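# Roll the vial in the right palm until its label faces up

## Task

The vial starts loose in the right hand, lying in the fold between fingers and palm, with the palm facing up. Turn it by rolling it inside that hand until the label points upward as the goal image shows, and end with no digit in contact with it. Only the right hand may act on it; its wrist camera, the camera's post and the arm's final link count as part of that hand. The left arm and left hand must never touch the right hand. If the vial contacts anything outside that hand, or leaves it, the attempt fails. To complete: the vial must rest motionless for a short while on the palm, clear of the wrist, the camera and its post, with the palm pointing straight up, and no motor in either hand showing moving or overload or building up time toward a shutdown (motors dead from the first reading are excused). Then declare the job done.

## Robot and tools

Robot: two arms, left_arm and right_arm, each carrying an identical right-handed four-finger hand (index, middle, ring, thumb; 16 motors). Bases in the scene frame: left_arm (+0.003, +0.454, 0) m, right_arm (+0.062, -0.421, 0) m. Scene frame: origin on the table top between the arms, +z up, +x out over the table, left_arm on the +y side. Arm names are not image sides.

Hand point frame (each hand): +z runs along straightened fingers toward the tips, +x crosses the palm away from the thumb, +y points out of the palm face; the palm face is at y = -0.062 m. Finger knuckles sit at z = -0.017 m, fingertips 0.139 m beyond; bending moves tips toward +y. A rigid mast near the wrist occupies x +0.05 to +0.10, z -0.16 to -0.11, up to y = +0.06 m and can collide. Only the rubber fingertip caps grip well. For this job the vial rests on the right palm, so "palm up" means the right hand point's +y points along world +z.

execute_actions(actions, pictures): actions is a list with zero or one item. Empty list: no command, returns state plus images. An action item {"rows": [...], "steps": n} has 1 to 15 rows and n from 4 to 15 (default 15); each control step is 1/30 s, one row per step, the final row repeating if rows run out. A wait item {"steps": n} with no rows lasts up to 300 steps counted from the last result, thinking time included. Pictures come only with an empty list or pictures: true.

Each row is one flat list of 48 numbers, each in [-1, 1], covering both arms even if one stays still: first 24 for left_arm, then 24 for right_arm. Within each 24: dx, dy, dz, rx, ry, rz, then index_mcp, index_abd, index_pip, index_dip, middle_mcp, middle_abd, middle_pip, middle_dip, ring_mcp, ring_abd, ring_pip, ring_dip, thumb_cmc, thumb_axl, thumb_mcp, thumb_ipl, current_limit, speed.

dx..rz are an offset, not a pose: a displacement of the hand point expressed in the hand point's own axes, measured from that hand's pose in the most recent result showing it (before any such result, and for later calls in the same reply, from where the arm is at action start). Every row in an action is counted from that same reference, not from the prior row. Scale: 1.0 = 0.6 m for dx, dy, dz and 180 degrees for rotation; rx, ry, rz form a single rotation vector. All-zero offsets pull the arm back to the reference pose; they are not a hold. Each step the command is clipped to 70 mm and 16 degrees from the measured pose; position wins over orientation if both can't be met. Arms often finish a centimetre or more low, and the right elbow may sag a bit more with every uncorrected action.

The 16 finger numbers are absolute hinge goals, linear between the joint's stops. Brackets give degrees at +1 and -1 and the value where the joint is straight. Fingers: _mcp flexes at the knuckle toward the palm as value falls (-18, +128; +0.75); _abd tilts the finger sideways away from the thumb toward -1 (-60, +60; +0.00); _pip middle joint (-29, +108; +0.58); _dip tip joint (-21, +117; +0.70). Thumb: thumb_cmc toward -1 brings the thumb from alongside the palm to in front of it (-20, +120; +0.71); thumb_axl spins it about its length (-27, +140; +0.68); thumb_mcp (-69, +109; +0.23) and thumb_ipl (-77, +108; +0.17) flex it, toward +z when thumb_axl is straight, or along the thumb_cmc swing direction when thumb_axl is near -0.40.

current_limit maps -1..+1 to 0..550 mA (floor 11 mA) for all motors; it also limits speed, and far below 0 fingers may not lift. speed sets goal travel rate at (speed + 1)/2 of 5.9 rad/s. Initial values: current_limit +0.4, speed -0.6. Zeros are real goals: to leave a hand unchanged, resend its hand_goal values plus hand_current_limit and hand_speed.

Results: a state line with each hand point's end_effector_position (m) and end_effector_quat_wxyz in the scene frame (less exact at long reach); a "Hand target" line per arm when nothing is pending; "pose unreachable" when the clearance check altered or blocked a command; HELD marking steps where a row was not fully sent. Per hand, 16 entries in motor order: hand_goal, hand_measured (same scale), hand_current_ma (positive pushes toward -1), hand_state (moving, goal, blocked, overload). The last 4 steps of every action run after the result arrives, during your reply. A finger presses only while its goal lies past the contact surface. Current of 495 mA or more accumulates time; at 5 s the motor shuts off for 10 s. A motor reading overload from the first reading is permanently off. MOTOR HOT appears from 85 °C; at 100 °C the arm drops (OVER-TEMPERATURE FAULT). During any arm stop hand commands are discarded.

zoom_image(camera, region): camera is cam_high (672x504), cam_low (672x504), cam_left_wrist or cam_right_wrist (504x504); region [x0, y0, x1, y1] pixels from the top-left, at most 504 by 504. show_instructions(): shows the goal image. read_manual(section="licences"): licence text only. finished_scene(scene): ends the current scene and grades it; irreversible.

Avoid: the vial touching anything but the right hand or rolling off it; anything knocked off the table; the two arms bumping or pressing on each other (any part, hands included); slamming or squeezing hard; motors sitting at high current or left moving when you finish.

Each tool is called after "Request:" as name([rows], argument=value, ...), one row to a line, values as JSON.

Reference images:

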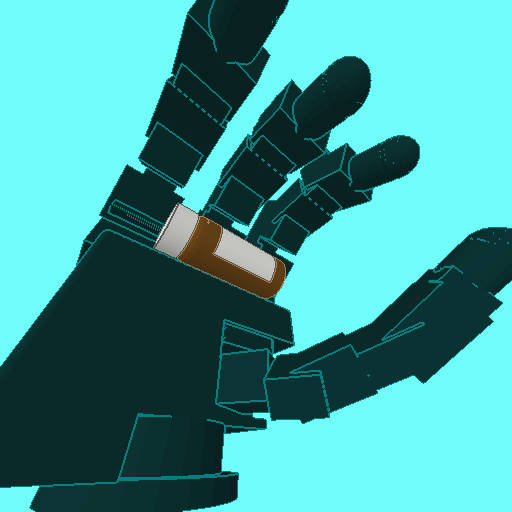

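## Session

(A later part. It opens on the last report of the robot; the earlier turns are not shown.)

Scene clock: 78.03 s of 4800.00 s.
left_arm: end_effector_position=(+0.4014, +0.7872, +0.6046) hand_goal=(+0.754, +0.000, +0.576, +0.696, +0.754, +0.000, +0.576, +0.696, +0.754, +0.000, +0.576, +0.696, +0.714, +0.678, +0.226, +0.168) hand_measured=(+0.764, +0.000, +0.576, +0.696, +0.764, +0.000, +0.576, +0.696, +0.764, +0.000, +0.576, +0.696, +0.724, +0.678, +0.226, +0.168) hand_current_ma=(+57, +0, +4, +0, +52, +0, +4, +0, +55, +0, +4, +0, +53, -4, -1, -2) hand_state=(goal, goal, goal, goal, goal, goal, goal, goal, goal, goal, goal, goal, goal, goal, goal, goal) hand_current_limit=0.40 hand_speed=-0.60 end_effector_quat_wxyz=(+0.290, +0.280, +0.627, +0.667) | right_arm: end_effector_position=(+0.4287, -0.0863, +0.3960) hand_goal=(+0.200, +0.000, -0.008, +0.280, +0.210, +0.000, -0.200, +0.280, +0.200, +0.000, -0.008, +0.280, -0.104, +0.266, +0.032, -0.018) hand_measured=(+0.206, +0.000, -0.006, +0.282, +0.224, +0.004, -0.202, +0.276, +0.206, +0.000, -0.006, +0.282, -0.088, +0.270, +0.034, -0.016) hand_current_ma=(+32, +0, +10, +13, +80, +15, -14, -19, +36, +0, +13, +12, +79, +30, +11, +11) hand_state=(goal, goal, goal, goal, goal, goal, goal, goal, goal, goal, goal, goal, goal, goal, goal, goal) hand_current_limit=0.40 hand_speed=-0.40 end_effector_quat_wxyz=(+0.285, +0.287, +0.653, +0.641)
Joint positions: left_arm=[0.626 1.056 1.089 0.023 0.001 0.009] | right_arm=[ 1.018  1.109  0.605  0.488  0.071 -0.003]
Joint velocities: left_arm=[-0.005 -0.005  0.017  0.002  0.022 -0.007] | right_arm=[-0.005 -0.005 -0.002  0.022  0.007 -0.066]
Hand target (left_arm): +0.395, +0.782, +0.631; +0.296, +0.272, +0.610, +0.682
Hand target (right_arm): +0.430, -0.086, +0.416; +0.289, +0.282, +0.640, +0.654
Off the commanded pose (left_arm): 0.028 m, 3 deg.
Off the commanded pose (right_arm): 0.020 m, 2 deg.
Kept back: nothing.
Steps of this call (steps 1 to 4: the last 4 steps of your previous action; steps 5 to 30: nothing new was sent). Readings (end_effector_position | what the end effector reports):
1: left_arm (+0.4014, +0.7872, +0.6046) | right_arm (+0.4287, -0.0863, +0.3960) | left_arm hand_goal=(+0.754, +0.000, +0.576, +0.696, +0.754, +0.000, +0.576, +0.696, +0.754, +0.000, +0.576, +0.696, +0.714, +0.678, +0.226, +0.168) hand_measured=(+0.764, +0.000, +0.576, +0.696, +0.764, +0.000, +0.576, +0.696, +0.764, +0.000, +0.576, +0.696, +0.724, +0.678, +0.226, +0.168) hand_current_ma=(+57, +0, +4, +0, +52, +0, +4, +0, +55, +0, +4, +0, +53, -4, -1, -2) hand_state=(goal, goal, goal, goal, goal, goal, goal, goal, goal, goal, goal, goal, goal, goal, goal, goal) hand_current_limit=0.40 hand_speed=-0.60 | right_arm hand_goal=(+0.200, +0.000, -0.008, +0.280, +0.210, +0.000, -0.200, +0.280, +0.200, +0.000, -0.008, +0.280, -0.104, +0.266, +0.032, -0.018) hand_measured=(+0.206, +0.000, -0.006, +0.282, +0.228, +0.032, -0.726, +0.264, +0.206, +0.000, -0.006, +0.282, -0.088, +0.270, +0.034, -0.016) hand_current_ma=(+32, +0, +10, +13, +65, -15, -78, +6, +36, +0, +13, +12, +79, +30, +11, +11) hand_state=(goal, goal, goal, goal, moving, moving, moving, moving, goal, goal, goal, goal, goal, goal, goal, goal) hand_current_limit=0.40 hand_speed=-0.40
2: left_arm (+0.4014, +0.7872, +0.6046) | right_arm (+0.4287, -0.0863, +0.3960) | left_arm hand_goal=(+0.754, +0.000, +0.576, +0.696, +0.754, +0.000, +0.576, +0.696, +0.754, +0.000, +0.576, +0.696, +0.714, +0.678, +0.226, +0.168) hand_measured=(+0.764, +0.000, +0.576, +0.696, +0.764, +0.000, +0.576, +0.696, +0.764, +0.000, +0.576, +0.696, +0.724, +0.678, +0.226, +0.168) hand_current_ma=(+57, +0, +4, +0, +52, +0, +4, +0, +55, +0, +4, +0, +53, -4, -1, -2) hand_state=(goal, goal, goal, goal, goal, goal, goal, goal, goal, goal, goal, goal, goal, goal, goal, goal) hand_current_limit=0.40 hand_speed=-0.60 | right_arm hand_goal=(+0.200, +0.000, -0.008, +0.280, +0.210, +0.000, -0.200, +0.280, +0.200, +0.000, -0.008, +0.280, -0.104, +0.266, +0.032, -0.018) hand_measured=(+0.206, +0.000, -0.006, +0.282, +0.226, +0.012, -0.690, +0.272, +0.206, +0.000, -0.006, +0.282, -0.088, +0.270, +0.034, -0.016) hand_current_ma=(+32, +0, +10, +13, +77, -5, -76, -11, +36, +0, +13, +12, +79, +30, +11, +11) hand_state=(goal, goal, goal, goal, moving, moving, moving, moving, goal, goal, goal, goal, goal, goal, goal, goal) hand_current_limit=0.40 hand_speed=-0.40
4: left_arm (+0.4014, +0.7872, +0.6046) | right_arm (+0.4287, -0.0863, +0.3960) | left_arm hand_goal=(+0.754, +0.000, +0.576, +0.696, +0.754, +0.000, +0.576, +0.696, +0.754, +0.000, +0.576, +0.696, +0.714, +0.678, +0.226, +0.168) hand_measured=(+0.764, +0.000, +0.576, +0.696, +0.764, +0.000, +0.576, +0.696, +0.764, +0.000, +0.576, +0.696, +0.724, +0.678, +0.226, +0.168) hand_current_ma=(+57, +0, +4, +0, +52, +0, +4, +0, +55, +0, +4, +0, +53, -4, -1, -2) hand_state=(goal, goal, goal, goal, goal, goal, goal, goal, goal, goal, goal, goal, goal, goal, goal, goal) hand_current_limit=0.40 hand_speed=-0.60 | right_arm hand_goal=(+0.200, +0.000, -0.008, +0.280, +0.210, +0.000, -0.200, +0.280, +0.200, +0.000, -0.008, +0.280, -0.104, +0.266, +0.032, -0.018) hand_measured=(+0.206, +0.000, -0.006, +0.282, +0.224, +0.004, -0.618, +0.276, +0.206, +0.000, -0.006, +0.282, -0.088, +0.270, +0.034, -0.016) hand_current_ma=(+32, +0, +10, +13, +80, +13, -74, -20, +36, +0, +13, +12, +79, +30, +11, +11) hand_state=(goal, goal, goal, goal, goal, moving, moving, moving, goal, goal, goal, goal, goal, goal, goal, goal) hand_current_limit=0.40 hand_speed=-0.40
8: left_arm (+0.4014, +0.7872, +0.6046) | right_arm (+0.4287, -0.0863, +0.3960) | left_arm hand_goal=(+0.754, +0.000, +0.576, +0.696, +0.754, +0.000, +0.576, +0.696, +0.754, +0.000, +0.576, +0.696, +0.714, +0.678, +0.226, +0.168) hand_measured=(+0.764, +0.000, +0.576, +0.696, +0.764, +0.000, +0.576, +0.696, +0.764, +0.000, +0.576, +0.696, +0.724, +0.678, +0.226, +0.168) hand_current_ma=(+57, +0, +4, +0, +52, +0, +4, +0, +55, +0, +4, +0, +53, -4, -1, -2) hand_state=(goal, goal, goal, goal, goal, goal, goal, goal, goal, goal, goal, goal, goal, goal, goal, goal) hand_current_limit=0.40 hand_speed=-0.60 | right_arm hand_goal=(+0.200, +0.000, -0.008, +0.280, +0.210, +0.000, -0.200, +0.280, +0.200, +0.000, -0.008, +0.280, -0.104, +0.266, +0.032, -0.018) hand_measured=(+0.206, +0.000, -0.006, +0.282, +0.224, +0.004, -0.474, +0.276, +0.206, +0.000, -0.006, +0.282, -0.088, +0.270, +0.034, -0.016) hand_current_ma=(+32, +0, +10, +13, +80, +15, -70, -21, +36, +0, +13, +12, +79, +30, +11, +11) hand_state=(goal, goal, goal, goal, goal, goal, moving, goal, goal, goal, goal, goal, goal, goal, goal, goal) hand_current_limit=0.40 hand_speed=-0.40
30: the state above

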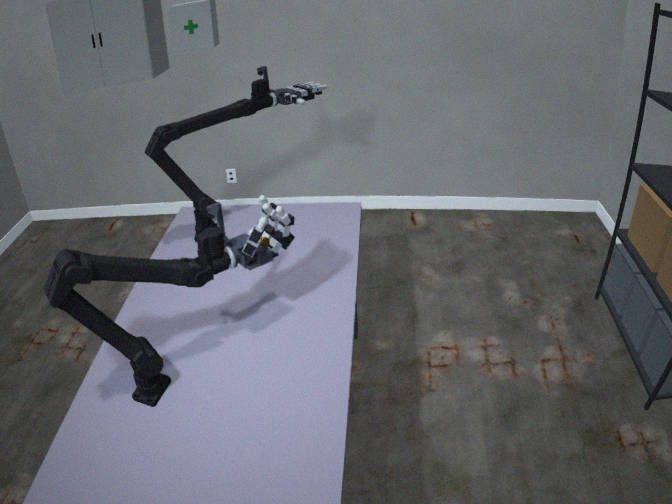

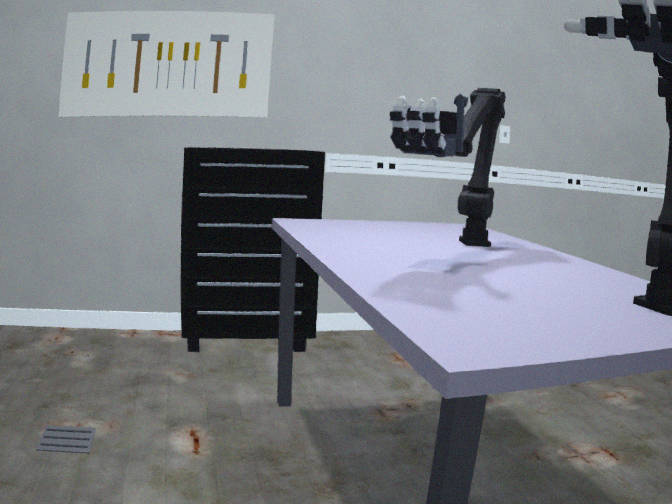

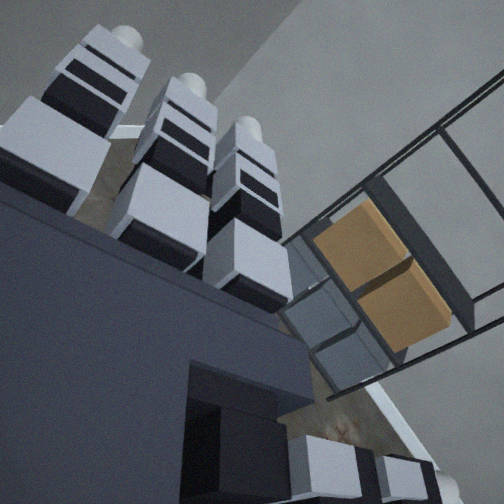

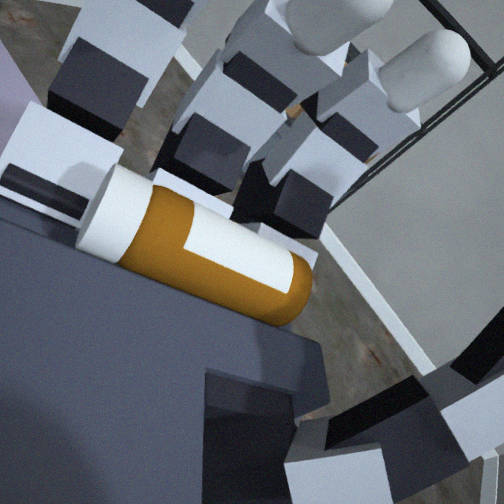

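Request:
execute_actions([
  {"steps": 45},
], pictures=true)

Scene clock: 79.53 s of 4800.00 s.
left_arm: end_effector_position=(+0.4014, +0.7872, +0.6046) hand_goal=(+0.754, +0.000, +0.576, +0.696, +0.754, +0.000, +0.576, +0.696, +0.754, +0.000, +0.576, +0.696, +0.714, +0.678, +0.226, +0.168) hand_measured=(+0.764, +0.000, +0.576, +0.696, +0.764, +0.000, +0.576, +0.696, +0.764, +0.000, +0.576, +0.696, +0.724, +0.678, +0.226, +0.168) hand_current_ma=(+57, +0, +4, +0, +52, +0, +4, +0, +55, +0, +4, +0, +53, -4, -1, -2) hand_state=(goal, goal, goal, goal, goal, goal, goal, goal, goal, goal, goal, goal, goal, goal, goal, goal) hand_current_limit=0.40 hand_speed=-0.60 end_effector_quat_wxyz=(+0.290, +0.280, +0.627, +0.667) | right_arm: end_effector_position=(+0.4287, -0.0863, +0.3960) hand_goal=(+0.200, +0.000, -0.008, +0.280, +0.210, +0.000, -0.200, +0.280, +0.200, +0.000, -0.008, +0.280, -0.104, +0.266, +0.032, -0.018) hand_measured=(+0.206, +0.000, -0.006, +0.282, +0.224, +0.004, -0.202, +0.276, +0.206, +0.000, -0.006, +0.282, -0.088, +0.270, +0.034, -0.016) hand_current_ma=(+32, +0, +10, +13, +80, +15, -14, -19, +36, +0, +13, +12, +79, +30, +11, +11) hand_state=(goal, goal, goal, goal, goal, goal, goal, goal, goal, goal, goal, goal, goal, goal, goal, goal) hand_current_limit=0.40 hand_speed=-0.40 end_effector_quat_wxyz=(+0.285, +0.287, +0.653, +0.641)
Joint positions: left_arm=[0.626 1.056 1.089 0.023 0.001 0.009] | right_arm=[ 1.018  1.109  0.605  0.488  0.071 -0.003]
Joint velocities: left_arm=[ 0.005 -0.005 -0.012  0.012  0.022 -0.022] | right_arm=[-0.005  0.005 -0.022 -0.007 -0.007 -0.037]
Hand target (left_arm): +0.395, +0.782, +0.631; +0.296, +0.272, +0.610, +0.682
Hand target (right_arm): +0.430, -0.086, +0.416; +0.289, +0.282, +0.640, +0.654
Off the commanded pose (left_arm): 0.028 m, 3 deg.
Off the commanded pose (right_arm): 0.020 m, 2 deg.
Kept back: nothing.
Steps of this call (steps 1 to 45: nothing new was sent). Readings (end_effector_position | what the end effector reports):
1: left_arm (+0.4014, +0.7872, +0.6046) | right_arm (+0.4287, -0.0863, +0.3960) | left_arm hand_goal=(+0.754, +0.000, +0.576, +0.696, +0.754, +0.000, +0.576, +0.696, +0.754, +0.000, +0.576, +0.696, +0.714, +0.678, +0.226, +0.168) hand_measured=(+0.764, +0.000, +0.576, +0.696, +0.764, +0.000, +0.576, +0.696, +0.764, +0.000, +0.576, +0.696, +0.724, +0.678, +0.226, +0.168) hand_current_ma=(+57, +0, +4, +0, +52, +0, +4, +0, +55, +0, +4, +0, +53, -4, -1, -2) hand_state=(goal, goal, goal, goal, goal, goal, goal, goal, goal, goal, goal, goal, goal, goal, goal, goal) hand_current_limit=0.40 hand_speed=-0.60 | right_arm hand_goal=(+0.200, +0.000, -0.008, +0.280, +0.210, +0.000, -0.200, +0.280, +0.200, +0.000, -0.008, +0.280, -0.104, +0.266, +0.032, -0.018) hand_measured=(+0.206, +0.000, -0.006, +0.282, +0.224, +0.004, -0.202, +0.276, +0.206, +0.000, -0.006, +0.282, -0.088, +0.270, +0.034, -0.016) hand_current_ma=(+32, +0, +10, +13, +80, +15, -14, -19, +36, +0, +13, +12, +79, +30, +11, +11) hand_state=(goal, goal, goal, goal, goal, goal, goal, goal, goal, goal, goal, goal, goal, goal, goal, goal) hand_current_limit=0.40 hand_speed=-0.40
2: left_arm (+0.4014, +0.7872, +0.6046) | right_arm (+0.4287, -0.0863, +0.3960) | left_arm hand_goal=(+0.754, +0.000, +0.576, +0.696, +0.754, +0.000, +0.576, +0.696, +0.754, +0.000, +0.576, +0.696, +0.714, +0.678, +0.226, +0.168) hand_measured=(+0.764, +0.000, +0.576, +0.696, +0.764, +0.000, +0.576, +0.696, +0.764, +0.000, +0.576, +0.696, +0.724, +0.678, +0.226, +0.168) hand_current_ma=(+57, +0, +4, +0, +52, +0, +4, +0, +55, +0, +4, +0, +53, -4, -1, -2) hand_state=(goal, goal, goal, goal, goal, goal, goal, goal, goal, goal, goal, goal, goal, goal, goal, goal) hand_current_limit=0.40 hand_speed=-0.60 | right_arm hand_goal=(+0.200, +0.000, -0.008, +0.280, +0.210, +0.000, -0.200, +0.280, +0.200, +0.000, -0.008, +0.280, -0.104, +0.266, +0.032, -0.018) hand_measured=(+0.206, +0.000, -0.006, +0.282, +0.224, +0.004, -0.202, +0.276, +0.206, +0.000, -0.006, +0.282, -0.088, +0.270, +0.034, -0.016) hand_current_ma=(+32, +0, +10, +13, +80, +15, -14, -19, +36, +0, +13, +12, +79, +30, +11, +11) hand_state=(goal, goal, goal, goal, goal, goal, goal, goal, goal, goal, goal, goal, goal, goal, goal, goal) hand_current_limit=0.40 hand_speed=-0.40
4: left_arm (+0.4014, +0.7872, +0.6046) | right_arm (+0.4287, -0.0863, +0.3960) | left_arm hand_goal=(+0.754, +0.000, +0.576, +0.696, +0.754, +0.000, +0.576, +0.696, +0.754, +0.000, +0.576, +0.696, +0.714, +0.678, +0.226, +0.168) hand_measured=(+0.764, +0.000, +0.576, +0.696, +0.764, +0.000, +0.576, +0.696, +0.764, +0.000, +0.576, +0.696, +0.724, +0.678, +0.226, +0.168) hand_current_ma=(+57, +0, +4, +0, +52, +0, +4, +0, +55, +0, +4, +0, +53, -4, -1, -2) hand_state=(goal, goal, goal, goal, goal, goal, goal, goal, goal, goal, goal, goal, goal, goal, goal, goal) hand_current_limit=0.40 hand_speed=-0.60 | right_arm hand_goal=(+0.200, +0.000, -0.008, +0.280, +0.210, +0.000, -0.200, +0.280, +0.200, +0.000, -0.008, +0.280, -0.104, +0.266, +0.032, -0.018) hand_measured=(+0.206, +0.000, -0.006, +0.282, +0.224, +0.004, -0.202, +0.276, +0.206, +0.000, -0.006, +0.282, -0.088, +0.270, +0.034, -0.016) hand_current_ma=(+32, +0, +10, +13, +80, +15, -14, -19, +36, +0, +13, +12, +79, +30, +11, +11) hand_state=(goal, goal, goal, goal, goal, goal, goal, goal, goal, goal, goal, goal, goal, goal, goal, goal) hand_current_limit=0.40 hand_speed=-0.40
8: left_arm (+0.4014, +0.7872, +0.6046) | right_arm (+0.4287, -0.0863, +0.3960) | left_arm hand_goal=(+0.754, +0.000, +0.576, +0.696, +0.754, +0.000, +0.576, +0.696, +0.754, +0.000, +0.576, +0.696, +0.714, +0.678, +0.226, +0.168) hand_measured=(+0.764, +0.000, +0.576, +0.696, +0.764, +0.000, +0.576, +0.696, +0.764, +0.000, +0.576, +0.696, +0.724, +0.678, +0.226, +0.168) hand_current_ma=(+57, +0, +4, +0, +52, +0, +4, +0, +55, +0, +4, +0, +53, -4, -1, -2) hand_state=(goal, goal, goal, goal, goal, goal, goal, goal, goal, goal, goal, goal, goal, goal, goal, goal) hand_current_limit=0.40 hand_speed=-0.60 | right_arm hand_goal=(+0.200, +0.000, -0.008, +0.280, +0.210, +0.000, -0.200, +0.280, +0.200, +0.000, -0.008, +0.280, -0.104, +0.266, +0.032, -0.018) hand_measured=(+0.206, +0.000, -0.006, +0.282, +0.224, +0.004, -0.202, +0.276, +0.206, +0.000, -0.006, +0.282, -0.088, +0.270, +0.034, -0.016) hand_current_ma=(+32, +0, +10, +13, +80, +15, -14, -19, +36, +0, +13, +12, +79, +30, +11, +11) hand_state=(goal, goal, goal, goal, goal, goal, goal, goal, goal, goal, goal, goal, goal, goal, goal, goal) hand_current_limit=0.40 hand_speed=-0.40
45: the state above

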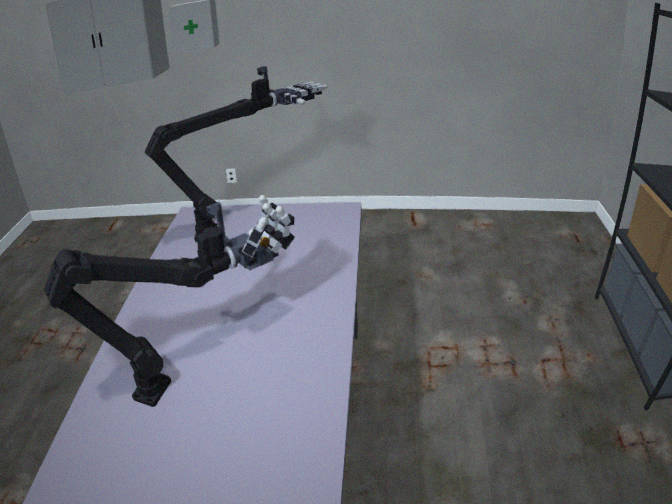

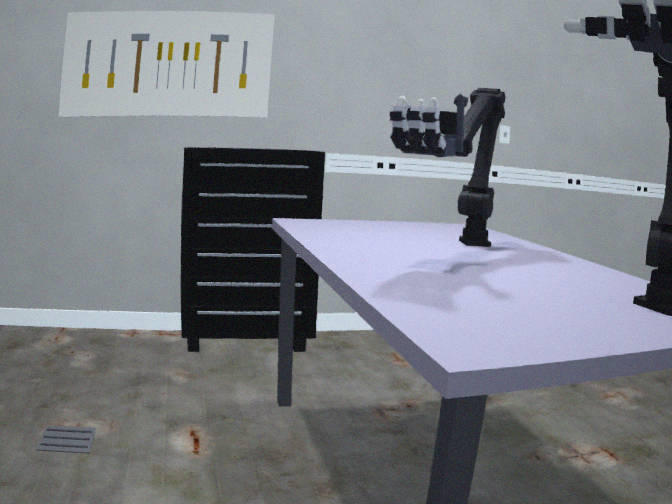

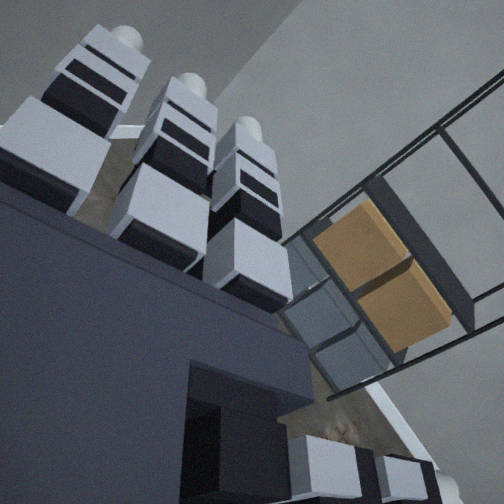

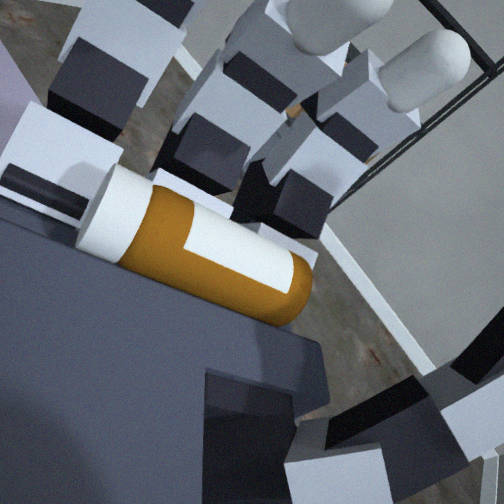

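Request:
finished_scene(scene=1)

The scene is finished: the task was done.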